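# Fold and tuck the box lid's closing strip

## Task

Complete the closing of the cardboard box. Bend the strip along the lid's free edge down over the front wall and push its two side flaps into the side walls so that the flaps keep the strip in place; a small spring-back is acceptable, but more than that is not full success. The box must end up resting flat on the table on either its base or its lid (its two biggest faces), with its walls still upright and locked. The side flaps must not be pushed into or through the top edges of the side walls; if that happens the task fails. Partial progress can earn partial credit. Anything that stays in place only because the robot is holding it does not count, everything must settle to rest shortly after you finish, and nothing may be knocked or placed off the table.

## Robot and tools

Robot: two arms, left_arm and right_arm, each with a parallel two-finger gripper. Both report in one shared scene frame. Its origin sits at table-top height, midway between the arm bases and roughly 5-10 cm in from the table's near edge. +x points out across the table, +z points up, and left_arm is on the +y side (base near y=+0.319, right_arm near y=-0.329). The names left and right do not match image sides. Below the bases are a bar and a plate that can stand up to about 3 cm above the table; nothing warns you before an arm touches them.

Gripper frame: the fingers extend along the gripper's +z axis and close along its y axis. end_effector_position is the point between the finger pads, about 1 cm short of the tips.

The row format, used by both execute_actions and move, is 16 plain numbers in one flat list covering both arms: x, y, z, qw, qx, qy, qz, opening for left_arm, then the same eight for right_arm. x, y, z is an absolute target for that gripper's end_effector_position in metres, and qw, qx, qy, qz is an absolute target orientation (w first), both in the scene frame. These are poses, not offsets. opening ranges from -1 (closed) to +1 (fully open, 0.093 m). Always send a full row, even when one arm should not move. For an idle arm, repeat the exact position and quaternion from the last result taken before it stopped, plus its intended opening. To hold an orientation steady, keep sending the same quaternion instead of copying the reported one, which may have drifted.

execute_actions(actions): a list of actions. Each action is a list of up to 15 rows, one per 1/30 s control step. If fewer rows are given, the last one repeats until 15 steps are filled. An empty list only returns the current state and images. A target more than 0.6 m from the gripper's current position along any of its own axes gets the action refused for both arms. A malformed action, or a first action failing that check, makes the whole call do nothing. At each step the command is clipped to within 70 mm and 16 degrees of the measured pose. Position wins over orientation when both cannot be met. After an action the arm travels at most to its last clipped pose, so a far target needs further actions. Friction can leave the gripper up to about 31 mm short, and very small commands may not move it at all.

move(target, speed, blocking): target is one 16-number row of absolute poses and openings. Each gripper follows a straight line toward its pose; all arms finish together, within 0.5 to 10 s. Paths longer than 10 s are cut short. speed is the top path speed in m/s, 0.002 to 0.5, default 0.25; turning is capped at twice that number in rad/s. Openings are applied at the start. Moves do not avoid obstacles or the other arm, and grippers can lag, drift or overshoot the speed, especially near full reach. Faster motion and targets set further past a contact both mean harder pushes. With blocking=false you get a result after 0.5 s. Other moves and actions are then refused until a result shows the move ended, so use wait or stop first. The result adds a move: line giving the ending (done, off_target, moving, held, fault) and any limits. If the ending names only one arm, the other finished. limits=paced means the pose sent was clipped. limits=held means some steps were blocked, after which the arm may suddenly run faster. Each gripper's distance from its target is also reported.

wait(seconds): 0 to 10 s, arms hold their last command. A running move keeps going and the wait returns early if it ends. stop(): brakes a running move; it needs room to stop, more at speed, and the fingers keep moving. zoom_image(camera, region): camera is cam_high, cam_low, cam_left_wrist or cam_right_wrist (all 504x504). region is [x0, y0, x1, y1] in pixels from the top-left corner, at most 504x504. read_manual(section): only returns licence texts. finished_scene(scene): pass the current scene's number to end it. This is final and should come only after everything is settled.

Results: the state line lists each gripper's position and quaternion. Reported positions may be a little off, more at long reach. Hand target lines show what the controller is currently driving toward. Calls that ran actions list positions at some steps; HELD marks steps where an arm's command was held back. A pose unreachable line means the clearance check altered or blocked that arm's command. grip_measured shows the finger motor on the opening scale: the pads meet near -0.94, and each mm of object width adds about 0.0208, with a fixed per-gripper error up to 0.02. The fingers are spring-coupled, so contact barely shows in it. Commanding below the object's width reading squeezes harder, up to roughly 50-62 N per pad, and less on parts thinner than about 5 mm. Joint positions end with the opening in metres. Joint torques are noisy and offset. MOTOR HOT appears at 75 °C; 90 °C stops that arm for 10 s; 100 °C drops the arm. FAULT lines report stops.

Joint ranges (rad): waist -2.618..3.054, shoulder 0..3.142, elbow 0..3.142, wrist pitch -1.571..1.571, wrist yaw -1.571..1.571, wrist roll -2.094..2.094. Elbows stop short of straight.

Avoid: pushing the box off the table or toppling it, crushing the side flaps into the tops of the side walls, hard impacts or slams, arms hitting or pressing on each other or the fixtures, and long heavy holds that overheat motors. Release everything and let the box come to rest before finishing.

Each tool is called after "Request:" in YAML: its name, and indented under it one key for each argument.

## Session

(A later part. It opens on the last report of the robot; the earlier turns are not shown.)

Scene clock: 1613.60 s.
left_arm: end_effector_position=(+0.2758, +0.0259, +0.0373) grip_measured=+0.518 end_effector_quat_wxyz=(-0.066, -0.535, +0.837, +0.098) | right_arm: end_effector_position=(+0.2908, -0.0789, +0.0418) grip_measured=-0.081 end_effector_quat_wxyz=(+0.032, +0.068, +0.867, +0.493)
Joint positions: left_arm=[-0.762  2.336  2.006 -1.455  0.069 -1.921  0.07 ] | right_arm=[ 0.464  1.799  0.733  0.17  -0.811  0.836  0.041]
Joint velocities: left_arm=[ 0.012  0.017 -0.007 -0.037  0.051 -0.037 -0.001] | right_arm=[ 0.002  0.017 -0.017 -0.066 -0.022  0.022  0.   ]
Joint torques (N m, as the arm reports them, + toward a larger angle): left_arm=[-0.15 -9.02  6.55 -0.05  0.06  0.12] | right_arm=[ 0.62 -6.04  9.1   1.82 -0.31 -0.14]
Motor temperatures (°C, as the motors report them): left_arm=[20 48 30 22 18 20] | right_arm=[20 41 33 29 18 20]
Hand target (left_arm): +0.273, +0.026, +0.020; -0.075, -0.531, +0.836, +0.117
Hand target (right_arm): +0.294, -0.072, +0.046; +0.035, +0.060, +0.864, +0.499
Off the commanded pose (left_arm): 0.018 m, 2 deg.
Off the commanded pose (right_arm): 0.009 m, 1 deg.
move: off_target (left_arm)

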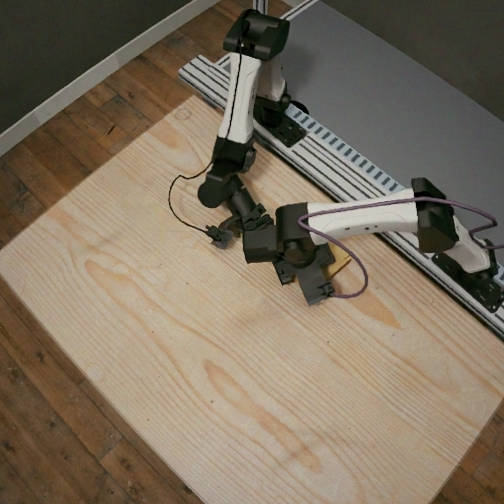

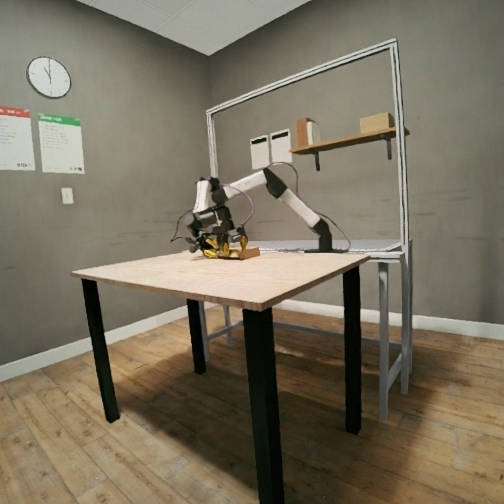

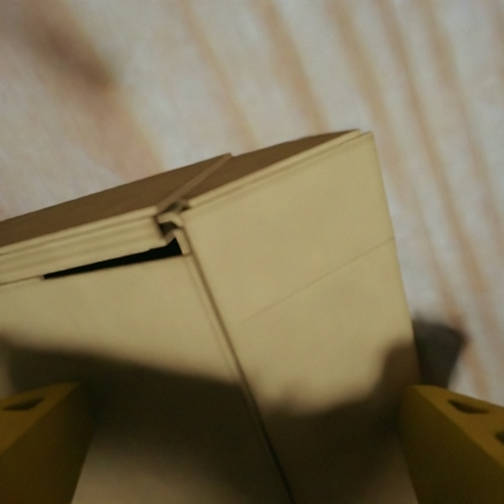

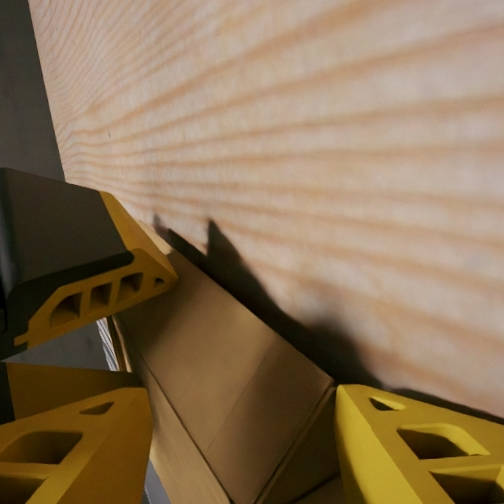

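Request:
move:
  target: [0.273,0.026,0.020,-0.0748,-0.5321,0.8352,0.1174,0.30, 0.292,-0.125,0.055,0.0349,0.0604,0.8639,0.4988,-0.08]
  speed: 0.06

Scene clock: 1661.87 s.
left_arm: end_effector_position=(+0.2719, +0.0279, +0.0378) grip_measured=+0.303 end_effector_quat_wxyz=(-0.072, -0.535, +0.835, +0.106) | right_arm: end_effector_position=(+0.2894, -0.1238, +0.0474) grip_measured=-0.081 end_effector_quat_wxyz=(+0.026, +0.069, +0.866, +0.494)
Joint positions: left_arm=[-0.762  2.337  2.006 -1.472  0.077 -1.921  0.06 ] | right_arm=[ 0.316  1.743  0.733 -0.038 -0.905  0.647  0.041]
Joint velocities: left_arm=[-0.007  0.002 -0.012 -0.051  0.066  0.007 -0.   ] | right_arm=[-0.007 -0.012 -0.002 -0.007 -0.007 -0.066 -0.   ]
Joint torques (N m, as the arm reports them, + toward a larger angle): left_arm=[-0.15 -9.11  6.45  0.07  0.    0.11] | right_arm=[-0.79 -7.79  7.94  1.35 -0.37 -0.27]
Motor temperatures (°C, as the motors report them): left_arm=[20 49 31 21 18 20] | right_arm=[20 41 34 29 18 20]
Hand target (left_arm): +0.272, +0.027, +0.020; -0.075, -0.532, +0.835, +0.118
Hand target (right_arm): +0.292, -0.125, +0.055; +0.035, +0.060, +0.864, +0.499
Off the commanded pose (left_arm): 0.018 m, 1 deg.
Off the commanded pose (right_arm): 0.008 m, 1 deg.
move: off_target (left_arm)

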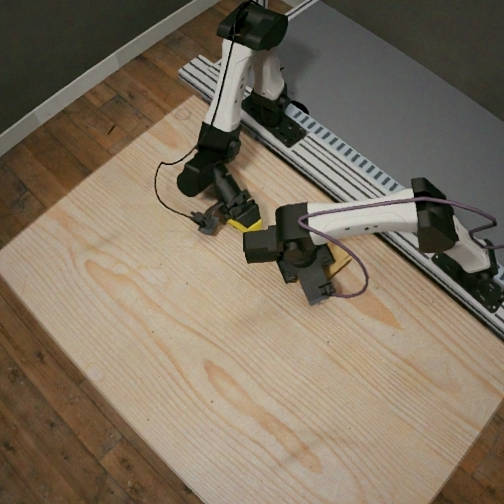

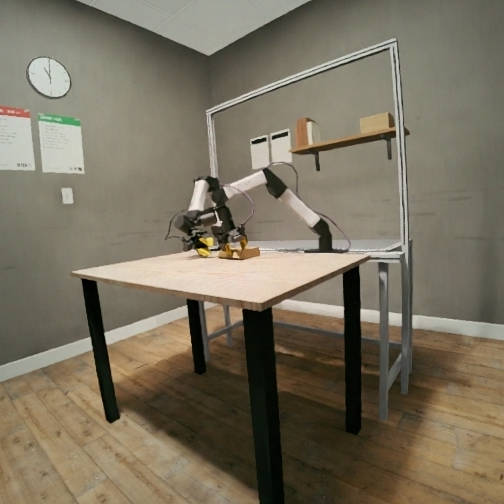

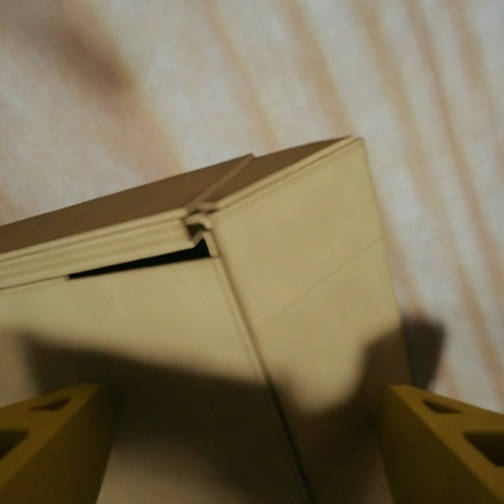

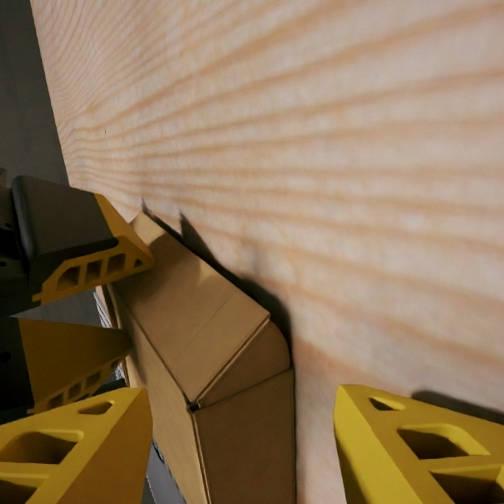

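Request:
move:
  target: [0.273,0.026,0.020,-0.0748,-0.5321,0.8352,0.1174,0.05, 0.335,-0.09,0.06,-0.1082,-0.1874,0.8455,0.4882,-1]
  speed: 0.1

Scene clock: 1672.00 s.
left_arm: end_effector_position=(+0.2684, +0.0298, +0.0389) grip_measured=+0.053 end_effector_quat_wxyz=(-0.077, -0.535, +0.834, +0.113) | right_arm: end_effector_position=(+0.3367, -0.0952, +0.0631) grip_measured=-1.000 end_effector_quat_wxyz=(-0.104, -0.178, +0.846, +0.491)
Joint positions: left_arm=[-0.762  2.337  2.006 -1.489  0.083 -1.921  0.048] | right_arm=[ 0.336  2.31   1.704 -1.225 -1.    -0.297  0.   ]
Joint velocities: left_arm=[-0.007 -0.012 -0.007 -0.051  0.022  0.037  0.001] | right_arm=[-0.012 -0.022  0.002 -0.051  0.051 -0.051  0.   ]
Joint torques (N m, as the arm reports them, + toward a larger angle): left_arm=[-0.2  -9.25  6.32  0.19 -0.06  0.1 ] | right_arm=[ 0.86 -9.92  9.21 -0.15 -0.38 -0.34]
Motor temperatures (°C, as the motors report them): left_arm=[20 49 31 21 18 20] | right_arm=[20 42 34 28 18 20]
Hand target (left_arm): +0.272, +0.027, +0.021; -0.075, -0.532, +0.835, +0.117
Hand target (right_arm): +0.334, -0.090, +0.063; -0.108, -0.189, +0.844, +0.490
Off the commanded pose (left_arm): 0.020 m, 1 deg.
Off the commanded pose (right_arm): 0.006 m, 1 deg.
move: off_target (left_arm)

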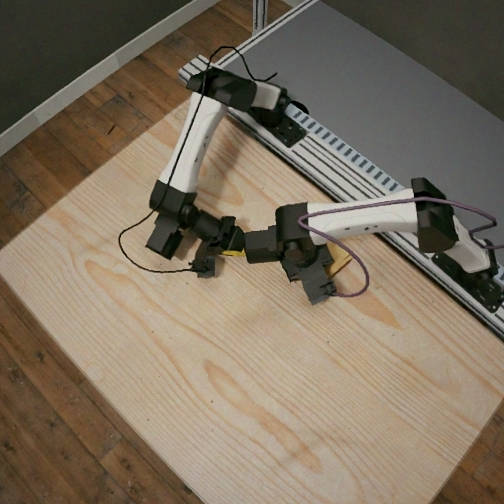

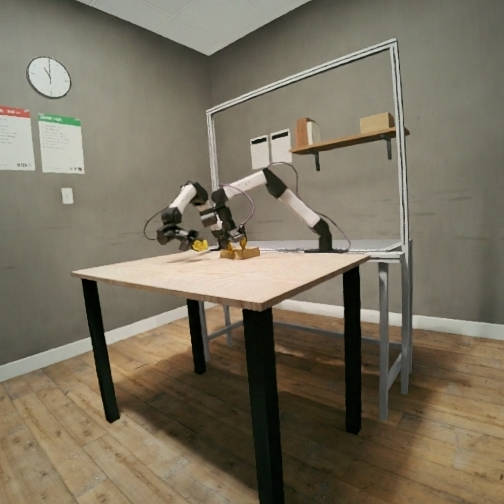

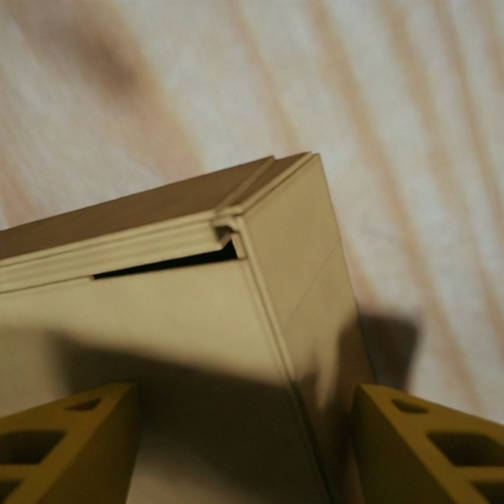

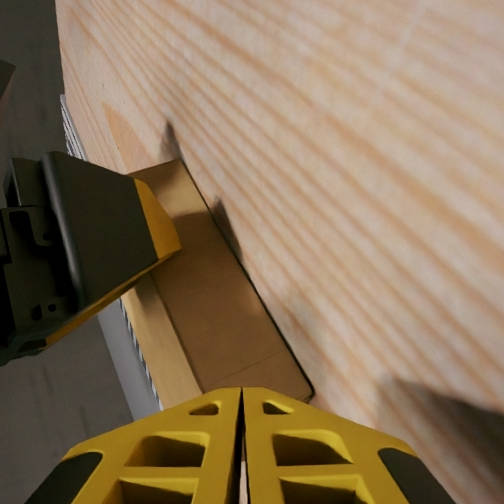

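Request:
move:
  target: [0.273,0.026,0.020,-0.0748,-0.5321,0.8352,0.1174,-0.06, 0.318,-0.055,0.026,-0.1082,-0.1874,0.8455,0.4882,-1]
  speed: 0.05

Scene clock: 1677.50 s.
left_arm: end_effector_position=(+0.2670, +0.0306, +0.0397) grip_measured=-0.056 end_effector_quat_wxyz=(-0.079, -0.535, +0.833, +0.116) | right_arm: end_effector_position=(+0.3242, -0.0599, +0.0339) grip_measured=-1.000 end_effector_quat_wxyz=(-0.098, -0.190, +0.848, +0.485)
Joint positions: left_arm=[-0.762  2.337  2.006 -1.496  0.086 -1.921  0.043] | right_arm=[ 0.428  2.31   1.591 -0.969 -1.001 -0.152  0.   ]
Joint velocities: left_arm=[-0.012 -0.002 -0.007  0.007 -0.007 -0.066 -0.001] | right_arm=[ 0.002 -0.022  0.002  0.051  0.007  0.037  0.   ]
Joint torques (N m, as the arm reports them, + toward a larger angle): left_arm=[-0.07 -9.25  6.25  0.26 -0.08  0.11] | right_arm=[ 0.75 -9.67  5.4   0.45 -0.53 -0.14]
Motor temperatures (°C, as the motors report them): left_arm=[20 50 31 21 18 20] | right_arm=[20 44 33 28 18 20]
Hand target (left_arm): +0.272, +0.027, +0.021; -0.075, -0.532, +0.835, +0.118
Hand target (right_arm): +0.318, -0.055, +0.026; -0.108, -0.187, +0.846, +0.488
Off the commanded pose (left_arm): 0.021 m, 1 deg.
Off the commanded pose (right_arm): 0.011 m, 1 deg.
move: off_target (left_arm, right_arm)

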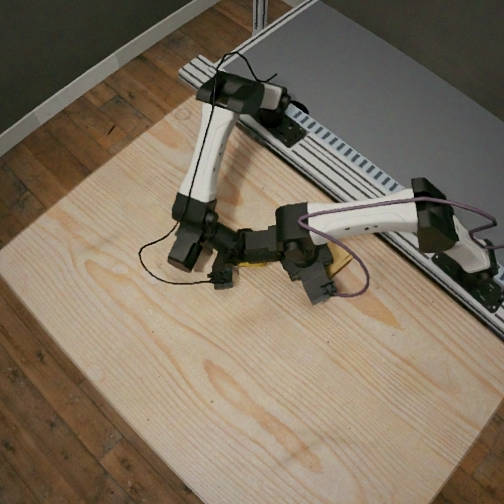

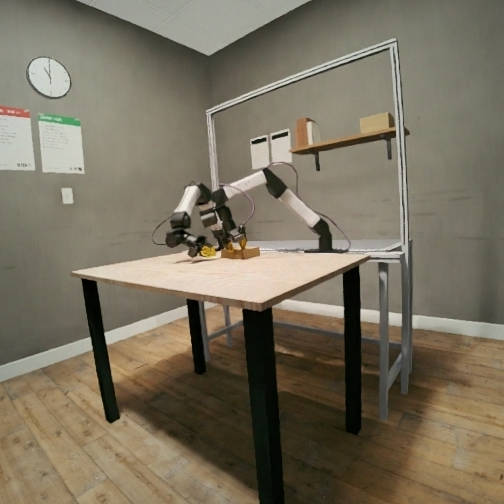

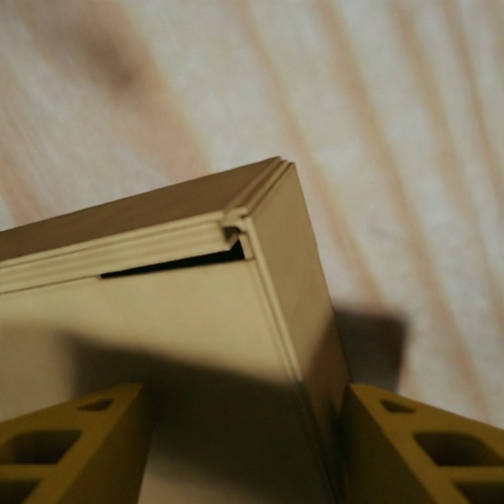

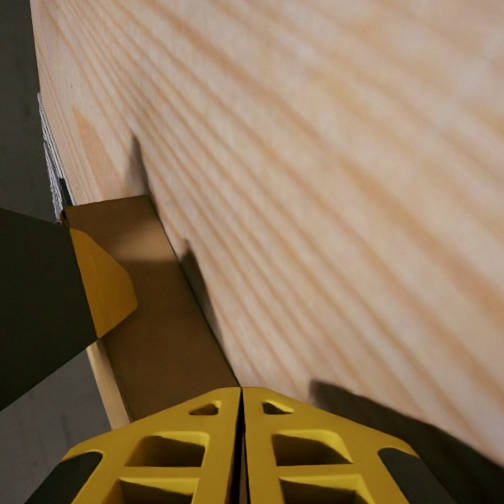

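Request:
move:
  target: [0.273,0.026,0.020,-0.0748,-0.5321,0.8352,0.1174,-0.09, 0.290,-0.052,0.020,-0.1082,-0.1874,0.8455,0.4882,-1]
  speed: 0.02

Scene clock: 1685.13 s.
left_arm: end_effector_position=(+0.2670, +0.0306, +0.0395) grip_measured=-0.086 end_effector_quat_wxyz=(-0.079, -0.535, +0.833, +0.116) | right_arm: end_effector_position=(+0.3001, -0.0572, +0.0210) grip_measured=-1.000 end_effector_quat_wxyz=(-0.099, -0.184, +0.846, +0.491)
Joint positions: left_arm=[-0.762  2.337  2.006 -1.496  0.086 -1.921  0.041] | right_arm=[ 0.451  2.255  1.423 -0.813 -1.017 -0.094  0.   ]
Joint velocities: left_arm=[-0.012 -0.002  0.002 -0.051 -0.007  0.007 -0.001] | right_arm=[-0.007 -0.002 -0.007  0.007 -0.081  0.051  0.   ]
Joint torques (N m, as the arm reports them, + toward a larger angle): left_arm=[-0.11 -9.18  6.25  0.25 -0.1   0.08] | right_arm=[  1.37 -10.85   4.36   0.42  -0.42  -0.13]
Motor temperatures (°C, as the motors report them): left_arm=[20 50 31 21 18 20] | right_arm=[20 46 33 27 19 20]
Hand target (left_arm): +0.272, +0.027, +0.020; -0.075, -0.532, +0.835, +0.117
Hand target (right_arm): +0.290, -0.052, +0.019; -0.108, -0.187, +0.846, +0.488
Off the commanded pose (left_arm): 0.021 m, 1 deg.
Off the commanded pose (right_arm): 0.011 m, 1 deg.
move: off_target (left_arm, right_arm)

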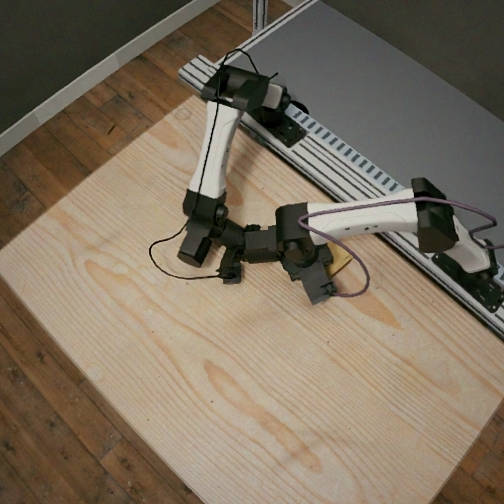

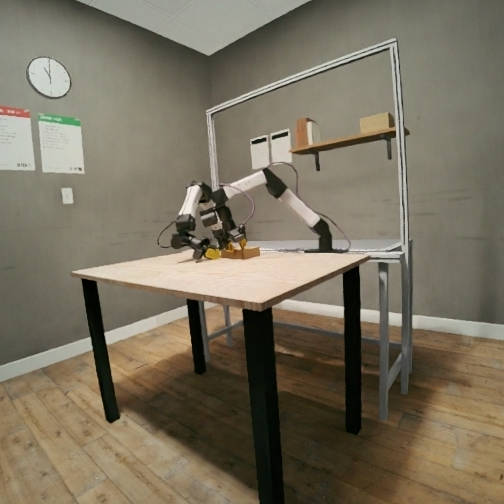

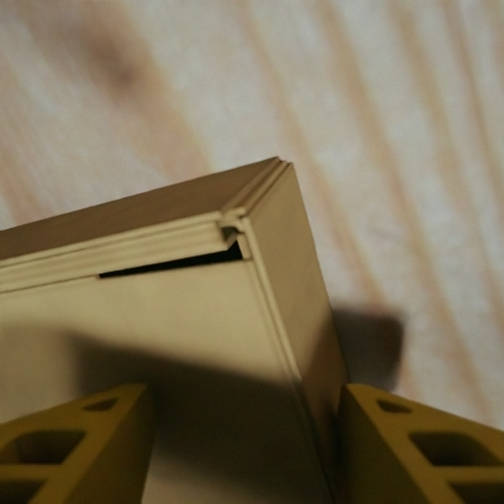

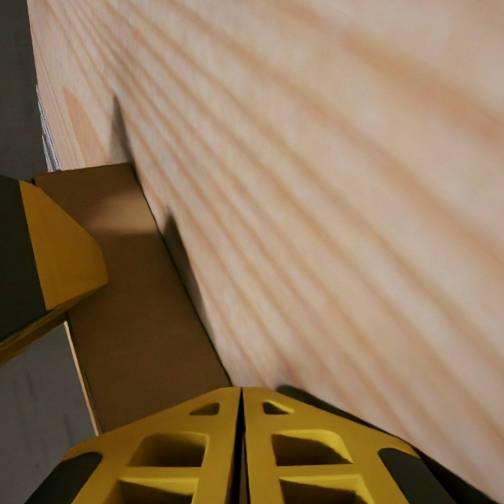

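Request:
move:
  target: [0.273,0.026,0.020,-0.0748,-0.5321,0.8352,0.1174,-0.09, 0.277,-0.053,0.027,-0.1082,-0.1874,0.8455,0.4882,-1]
  speed: 0.012

Scene clock: 1694.97 s.
left_arm: end_effector_position=(+0.2669, +0.0306, +0.0397) grip_measured=-0.086 end_effector_quat_wxyz=(-0.079, -0.535, +0.833, +0.116) | right_arm: end_effector_position=(+0.2807, -0.0572, +0.0236) grip_measured=-1.000 end_effector_quat_wxyz=(-0.113, -0.180, +0.846, +0.488)
Joint positions: left_arm=[-0.762  2.337  2.006 -1.496  0.086 -1.921  0.041] | right_arm=[ 0.47   2.206  1.347 -0.795 -1.018 -0.07   0.   ]
Joint velocities: left_arm=[ 0.002 -0.002 -0.002 -0.051 -0.022 -0.022 -0.001] | right_arm=[-0.012  0.007  0.002 -0.037 -0.066  0.007  0.   ]
Joint torques (N m, as the arm reports them, + toward a larger angle): left_arm=[-0.08 -9.2   6.26  0.28 -0.11  0.07] | right_arm=[  0.78 -11.21   5.09   0.48  -0.42  -0.12]
Motor temperatures (°C, as the motors report them): left_arm=[20 50 31 21 18 20] | right_arm=[20 49 32 26 19 20]
Hand target (left_arm): +0.272, +0.027, +0.021; -0.075, -0.532, +0.835, +0.117
Hand target (right_arm): +0.277, -0.053, +0.027; -0.108, -0.188, +0.845, +0.488
Off the commanded pose (left_arm): 0.021 m, 1 deg.
Off the commanded pose (right_arm): 0.007 m, 1 deg.
move: off_target (left_arm)

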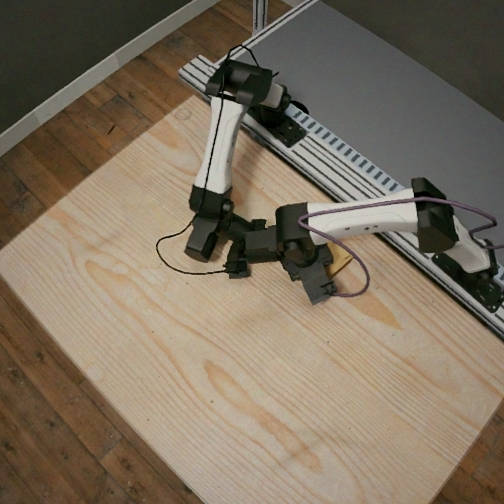

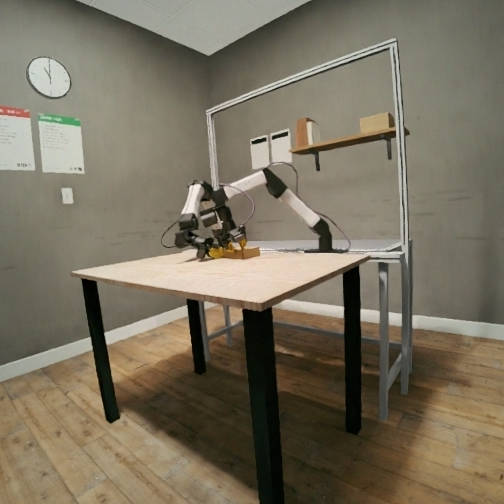

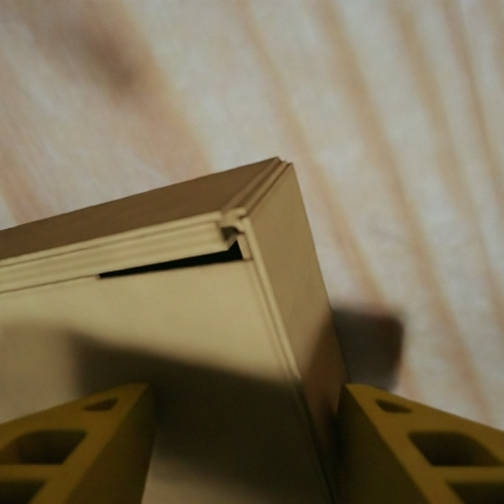

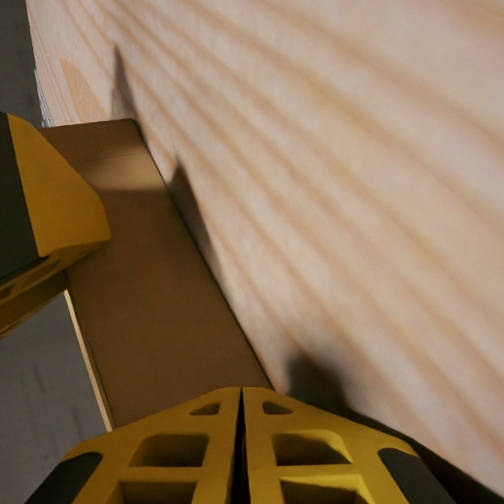

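Request:
move:
  target: [0.273,0.026,0.020,-0.0748,-0.5321,0.8352,0.1174,-0.09, 0.269,-0.052,0.027,-0.1082,-0.1874,0.8455,0.4882,-1]
  speed: 0.01

Scene clock: 1702.23 s.
left_arm: end_effector_position=(+0.2668, +0.0307, +0.0397) grip_measured=-0.086 end_effector_quat_wxyz=(-0.079, -0.535, +0.833, +0.116) | right_arm: end_effector_position=(+0.2783, -0.0576, +0.0228) grip_measured=-1.000 end_effector_quat_wxyz=(-0.102, -0.181, +0.849, +0.486)
Joint positions: left_arm=[-0.762  2.337  2.006 -1.496  0.086 -1.921  0.041] | right_arm=[ 0.473  2.18   1.306 -0.741 -1.009 -0.047  0.   ]
Joint velocities: left_arm=[-0.017 -0.002 -0.007 -0.007  0.051 -0.022 -0.   ] | right_arm=[-0.007 -0.012 -0.002 -0.037 -0.037  0.022  0.   ]
Joint torques (N m, as the arm reports them, + toward a larger angle): left_arm=[-0.12 -9.23  6.24  0.24 -0.06  0.08] | right_arm=[  1.52 -10.98   4.69   0.43  -0.51  -0.13]
Motor temperatures (°C, as the motors report them): left_arm=[20 50 31 21 18 20] | right_arm=[20 51 31 26 19 20]
Hand target (left_arm): +0.272, +0.027, +0.021; -0.075, -0.532, +0.835, +0.118
Hand target (right_arm): +0.269, -0.052, +0.027; -0.108, -0.187, +0.846, +0.488
Off the commanded pose (left_arm): 0.021 m, 1 deg.
Off the commanded pose (right_arm): 0.012 m, 1 deg.
move: off_target (left_arm, right_arm)

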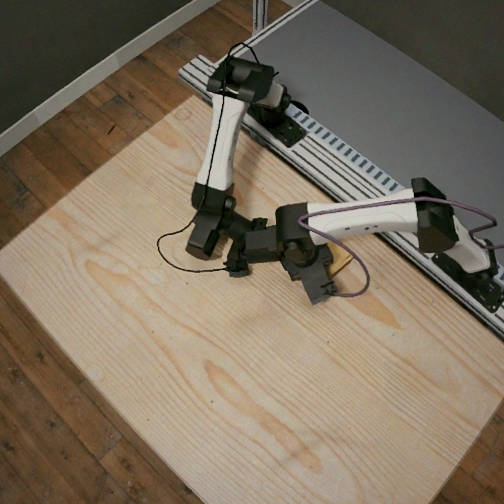

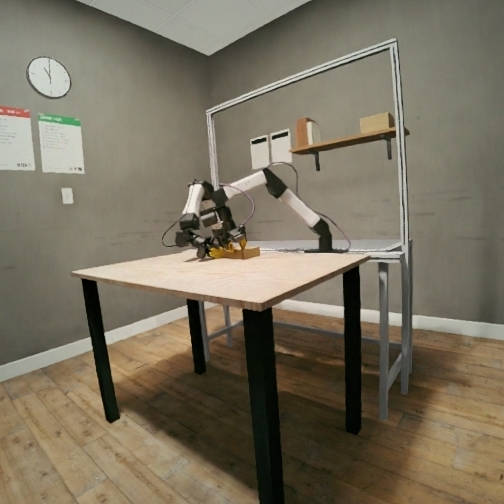

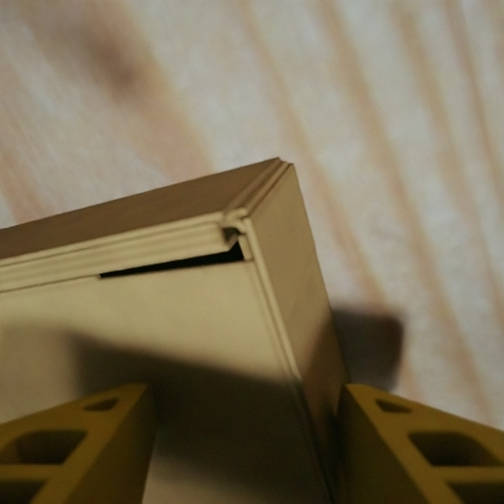

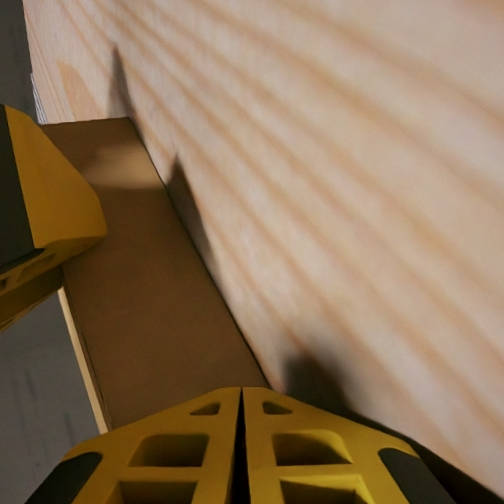

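Request:
move:
  target: [0.273,0.026,0.020,-0.0748,-0.5321,0.8352,0.1174,0.25, 0.325,-0.075,0.04,-0.1082,-0.1874,0.8455,0.4882,-1]
  speed: 0.06

Scene clock: 1715.27 s.
left_arm: end_effector_position=(+0.2668, +0.0305, +0.0373) grip_measured=+0.248 end_effector_quat_wxyz=(-0.080, -0.535, +0.833, +0.118) | right_arm: end_effector_position=(+0.3221, -0.0738, +0.0411) grip_measured=-1.000 end_effector_quat_wxyz=(-0.109, -0.185, +0.846, +0.489)
Joint positions: left_arm=[-0.762  2.343  2.006 -1.494  0.087 -1.921  0.057] | right_arm=[ 0.395  2.308  1.607 -1.067 -1.007 -0.219  0.   ]
Joint velocities: left_arm=[-0.007  0.002 -0.007  0.007  0.037 -0.037 -0.   ] | right_arm=[-0.007 -0.017  0.022 -0.037 -0.037 -0.051  0.   ]
Joint torques (N m, as the arm reports them, + toward a larger angle): left_arm=[-0.06 -9.8   6.46  0.22 -0.09  0.11] | right_arm=[-0.5  -9.79  8.94  0.03 -0.4  -0.28]
Motor temperatures (°C, as the motors report them): left_arm=[20 50 31 21 18 20] | right_arm=[20 53 31 25 19 20]
Hand target (left_arm): +0.273, +0.027, +0.020; -0.075, -0.532, +0.835, +0.117
Hand target (right_arm): +0.325, -0.075, +0.041; -0.108, -0.187, +0.845, +0.489
Off the commanded pose (left_arm): 0.019 m, 1 deg.
Off the commanded pose (right_arm): 0.003 m, 0 deg.
move: off_target (left_arm)

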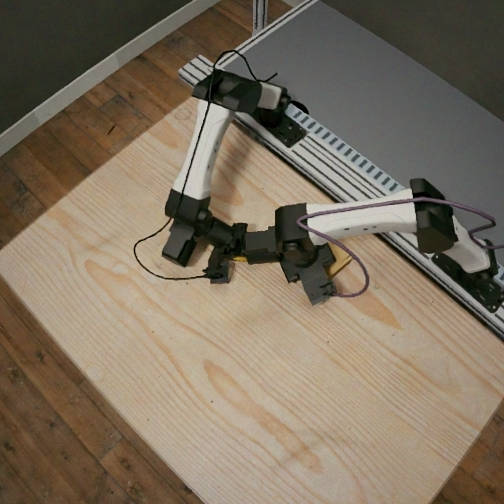

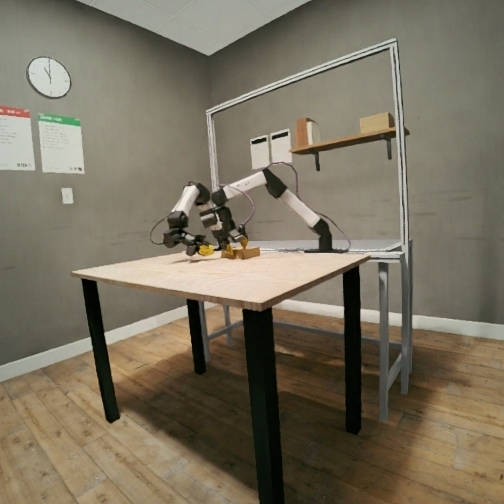

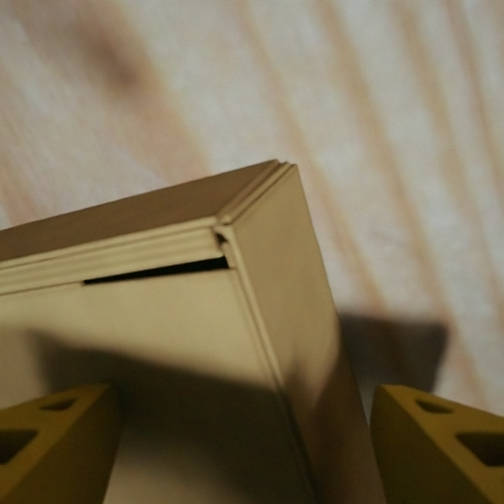

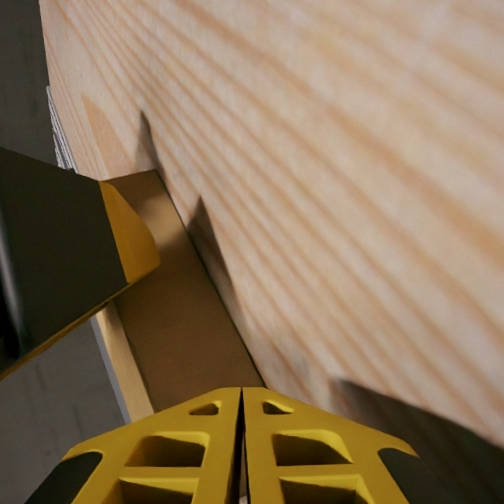

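Request:
move:
  target: [0.275,0.035,0.10,-0.0281,-0.5366,0.8422,0.0441,0.25, 0.335,-0.10,0.06,-0.1082,-0.1874,0.8455,0.4882,-1]
  speed: 0.08

Scene clock: 1727.47 s.
left_arm: end_effector_position=(+0.2793, +0.0340, +0.1005) grip_measured=+0.248 end_effector_quat_wxyz=(-0.033, -0.538, +0.841, +0.043) | right_arm: end_effector_position=(+0.3327, -0.0982, +0.0623) grip_measured=-1.000 end_effector_quat_wxyz=(-0.106, -0.187, +0.846, +0.489)
Joint positions: left_arm=[-0.762  2.173  2.006 -1.495  0.027 -1.926  0.057] | right_arm=[ 0.333  2.308  1.697 -1.245 -0.992 -0.332  0.   ]
Joint velocities: left_arm=[-0.007  0.002  0.007 -0.051  0.007 -0.007 -0.001] | right_arm=[ 0.027 -0.022 -0.007 -0.051  0.007 -0.081  0.   ]
Joint torques (N m, as the arm reports them, + toward a larger angle): left_arm=[ -0.84 -13.46   4.45   0.28  -0.1   -0.04] | right_arm=[-0.7  -9.51  9.11 -0.22 -0.38 -0.28]
Motor temperatures (°C, as the motors report them): left_arm=[20 51 31 21 18 20] | right_arm=[20 53 31 25 19 20]
Hand target (left_arm): +0.275, +0.035, +0.100; -0.028, -0.537, +0.842, +0.045
Hand target (right_arm): +0.335, -0.100, +0.060; -0.108, -0.188, +0.845, +0.488
Off the commanded pose (left_arm): 0.004 m, 1 deg.
Off the commanded pose (right_arm): 0.004 m, 0 deg.
move: done

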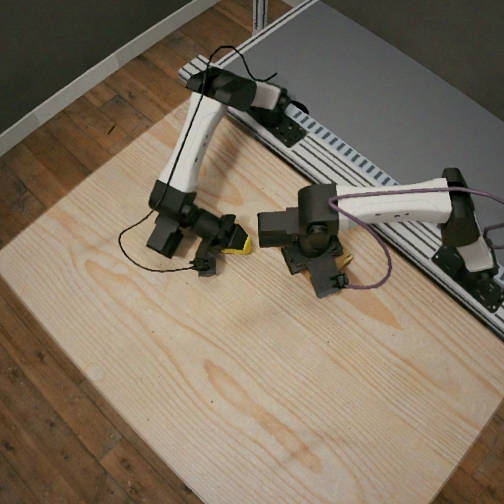

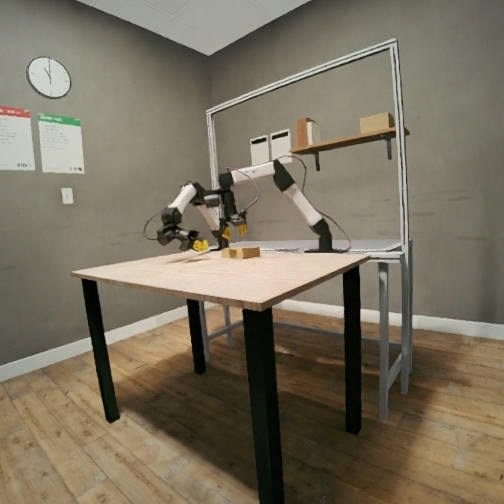

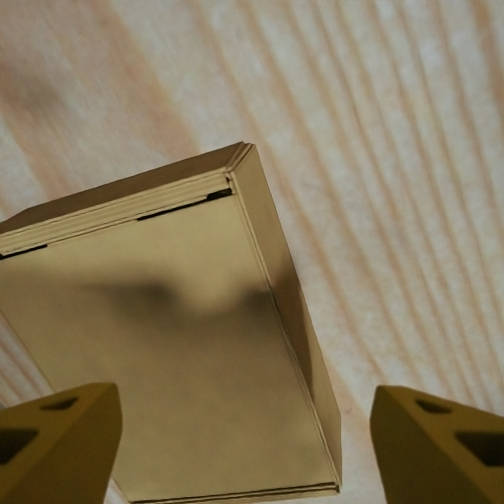

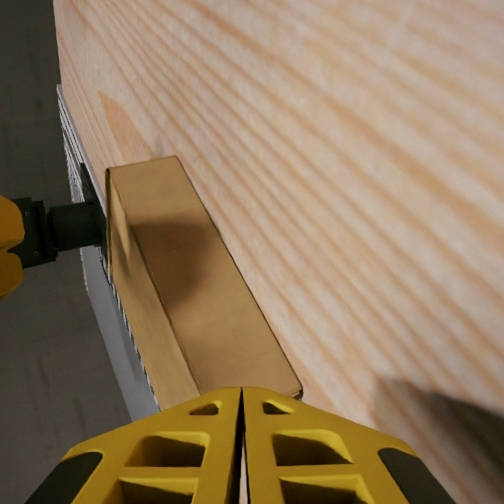

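Request:
zoom_image:
  camera: "cam_left_wrist"
  region: [190,125,290,225]

Request:
zoom_image:
  camera: "cam_low"
  region: [200,230,280,270]

Region (190, 125, 290, 225) of cam_left_wrist's 504x504 image, scaled by 5.040, with more detail than that image has.

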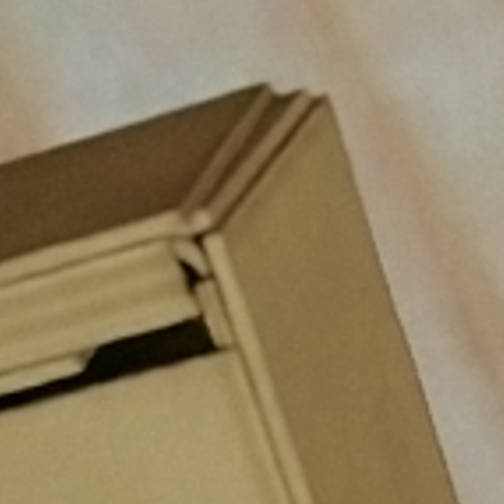

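Region (200, 230, 280, 270) of cam_low's 504x504 image, scaled by 6.300, with more detail than that image has.

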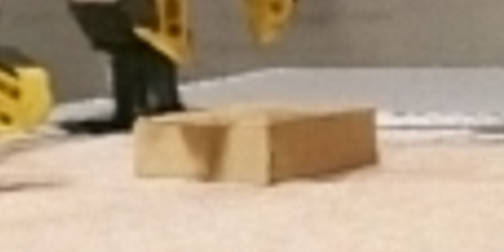

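Request:
move:
  target: [0.24,0.15,0.16,0,-0.5373,0.8434,0,0.25, 0.30,-0.19,0.12,-0.1082,-0.1874,0.8455,0.4882,-1]
  speed: 0.15

Request:
zoom_image:
  camera: "cam_high"
  region: [230,200,390,320]

Scene clock: 1739.67 s.
left_arm: end_effector_position=(+0.2416, +0.1439, +0.1643) grip_measured=+0.248 end_effector_quat_wxyz=(-0.001, -0.540, +0.841, -0.008) | right_arm: end_effector_position=(+0.3058, -0.1881, +0.1167) grip_measured=-1.000 end_effector_quat_wxyz=(-0.093, -0.180, +0.851, +0.485)
Joint positions: left_arm=[-0.616  1.655  1.566 -1.458 -0.011 -1.785  0.057] | right_arm=[ 0.118  2.128  1.618 -1.569 -0.908 -0.627  0.   ]
Joint velocities: left_arm=[-0.022  0.002 -0.007 -0.007 -0.022  0.022 -0.001] | right_arm=[ 0.012 -0.007  0.002  0.095  0.007 -0.037  0.   ]
Joint torques (N m, as the arm reports them, + toward a larger angle): left_arm=[ 0.29 -8.33  4.44  0.45 -0.11  0.15] | right_arm=[ -0.43 -10.52   5.18  -0.72  -0.36  -0.31]
Motor temperatures (°C, as the motors report them): left_arm=[20 54 30 21 18 20] | right_arm=[20 53 32 24 19 20]
Hand target (left_arm): +0.238, +0.150, +0.160; +0.000, -0.538, +0.843, +0.001
Hand target (right_arm): +0.300, -0.189, +0.120; -0.098, -0.182, +0.849, +0.486
Off the commanded pose (left_arm): 0.008 m, 1 deg.
Off the commanded pose (right_arm): 0.007 m, 2 deg.
joint sent to its limit (right arm) — the command would take joint 4 (wrist pitch) past its lower limit, so that joint was sent only as far as its limit.
move: done

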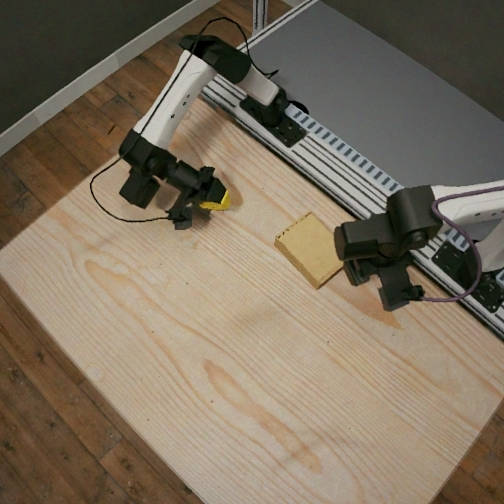

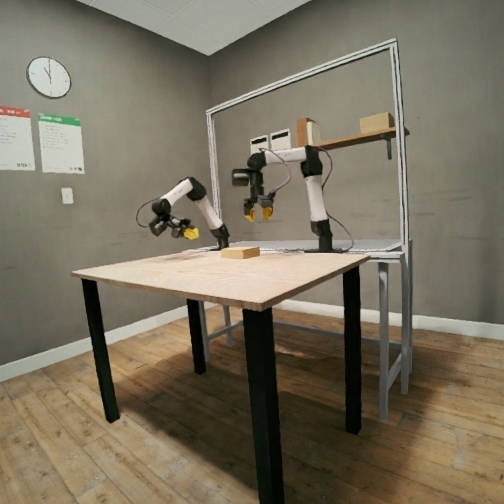

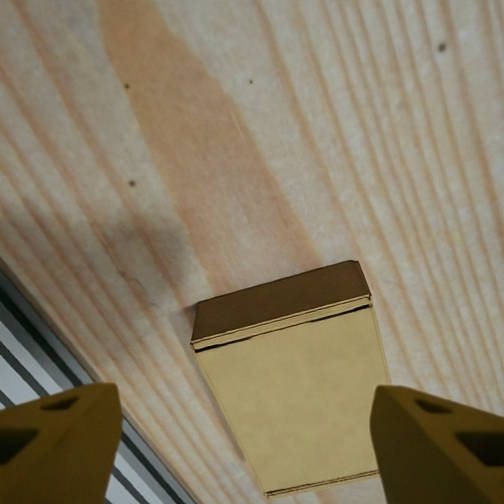

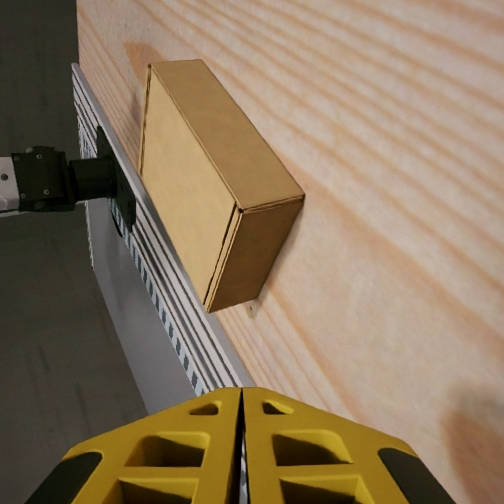

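Region (230, 200, 390, 320) of cam_high's 504x504 image, scaled by 3.150, with more detail than that image has; it fills the top 378 rows of this view, and the rest is white.

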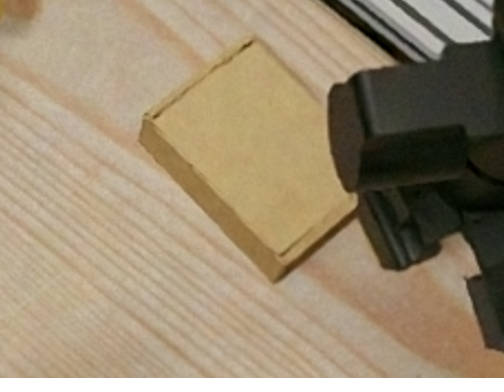

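The box is closed and lying flat, with both side flaps tucked in.

Request:
finished_scene:
  scene: 2

The scene is finished: the task was done.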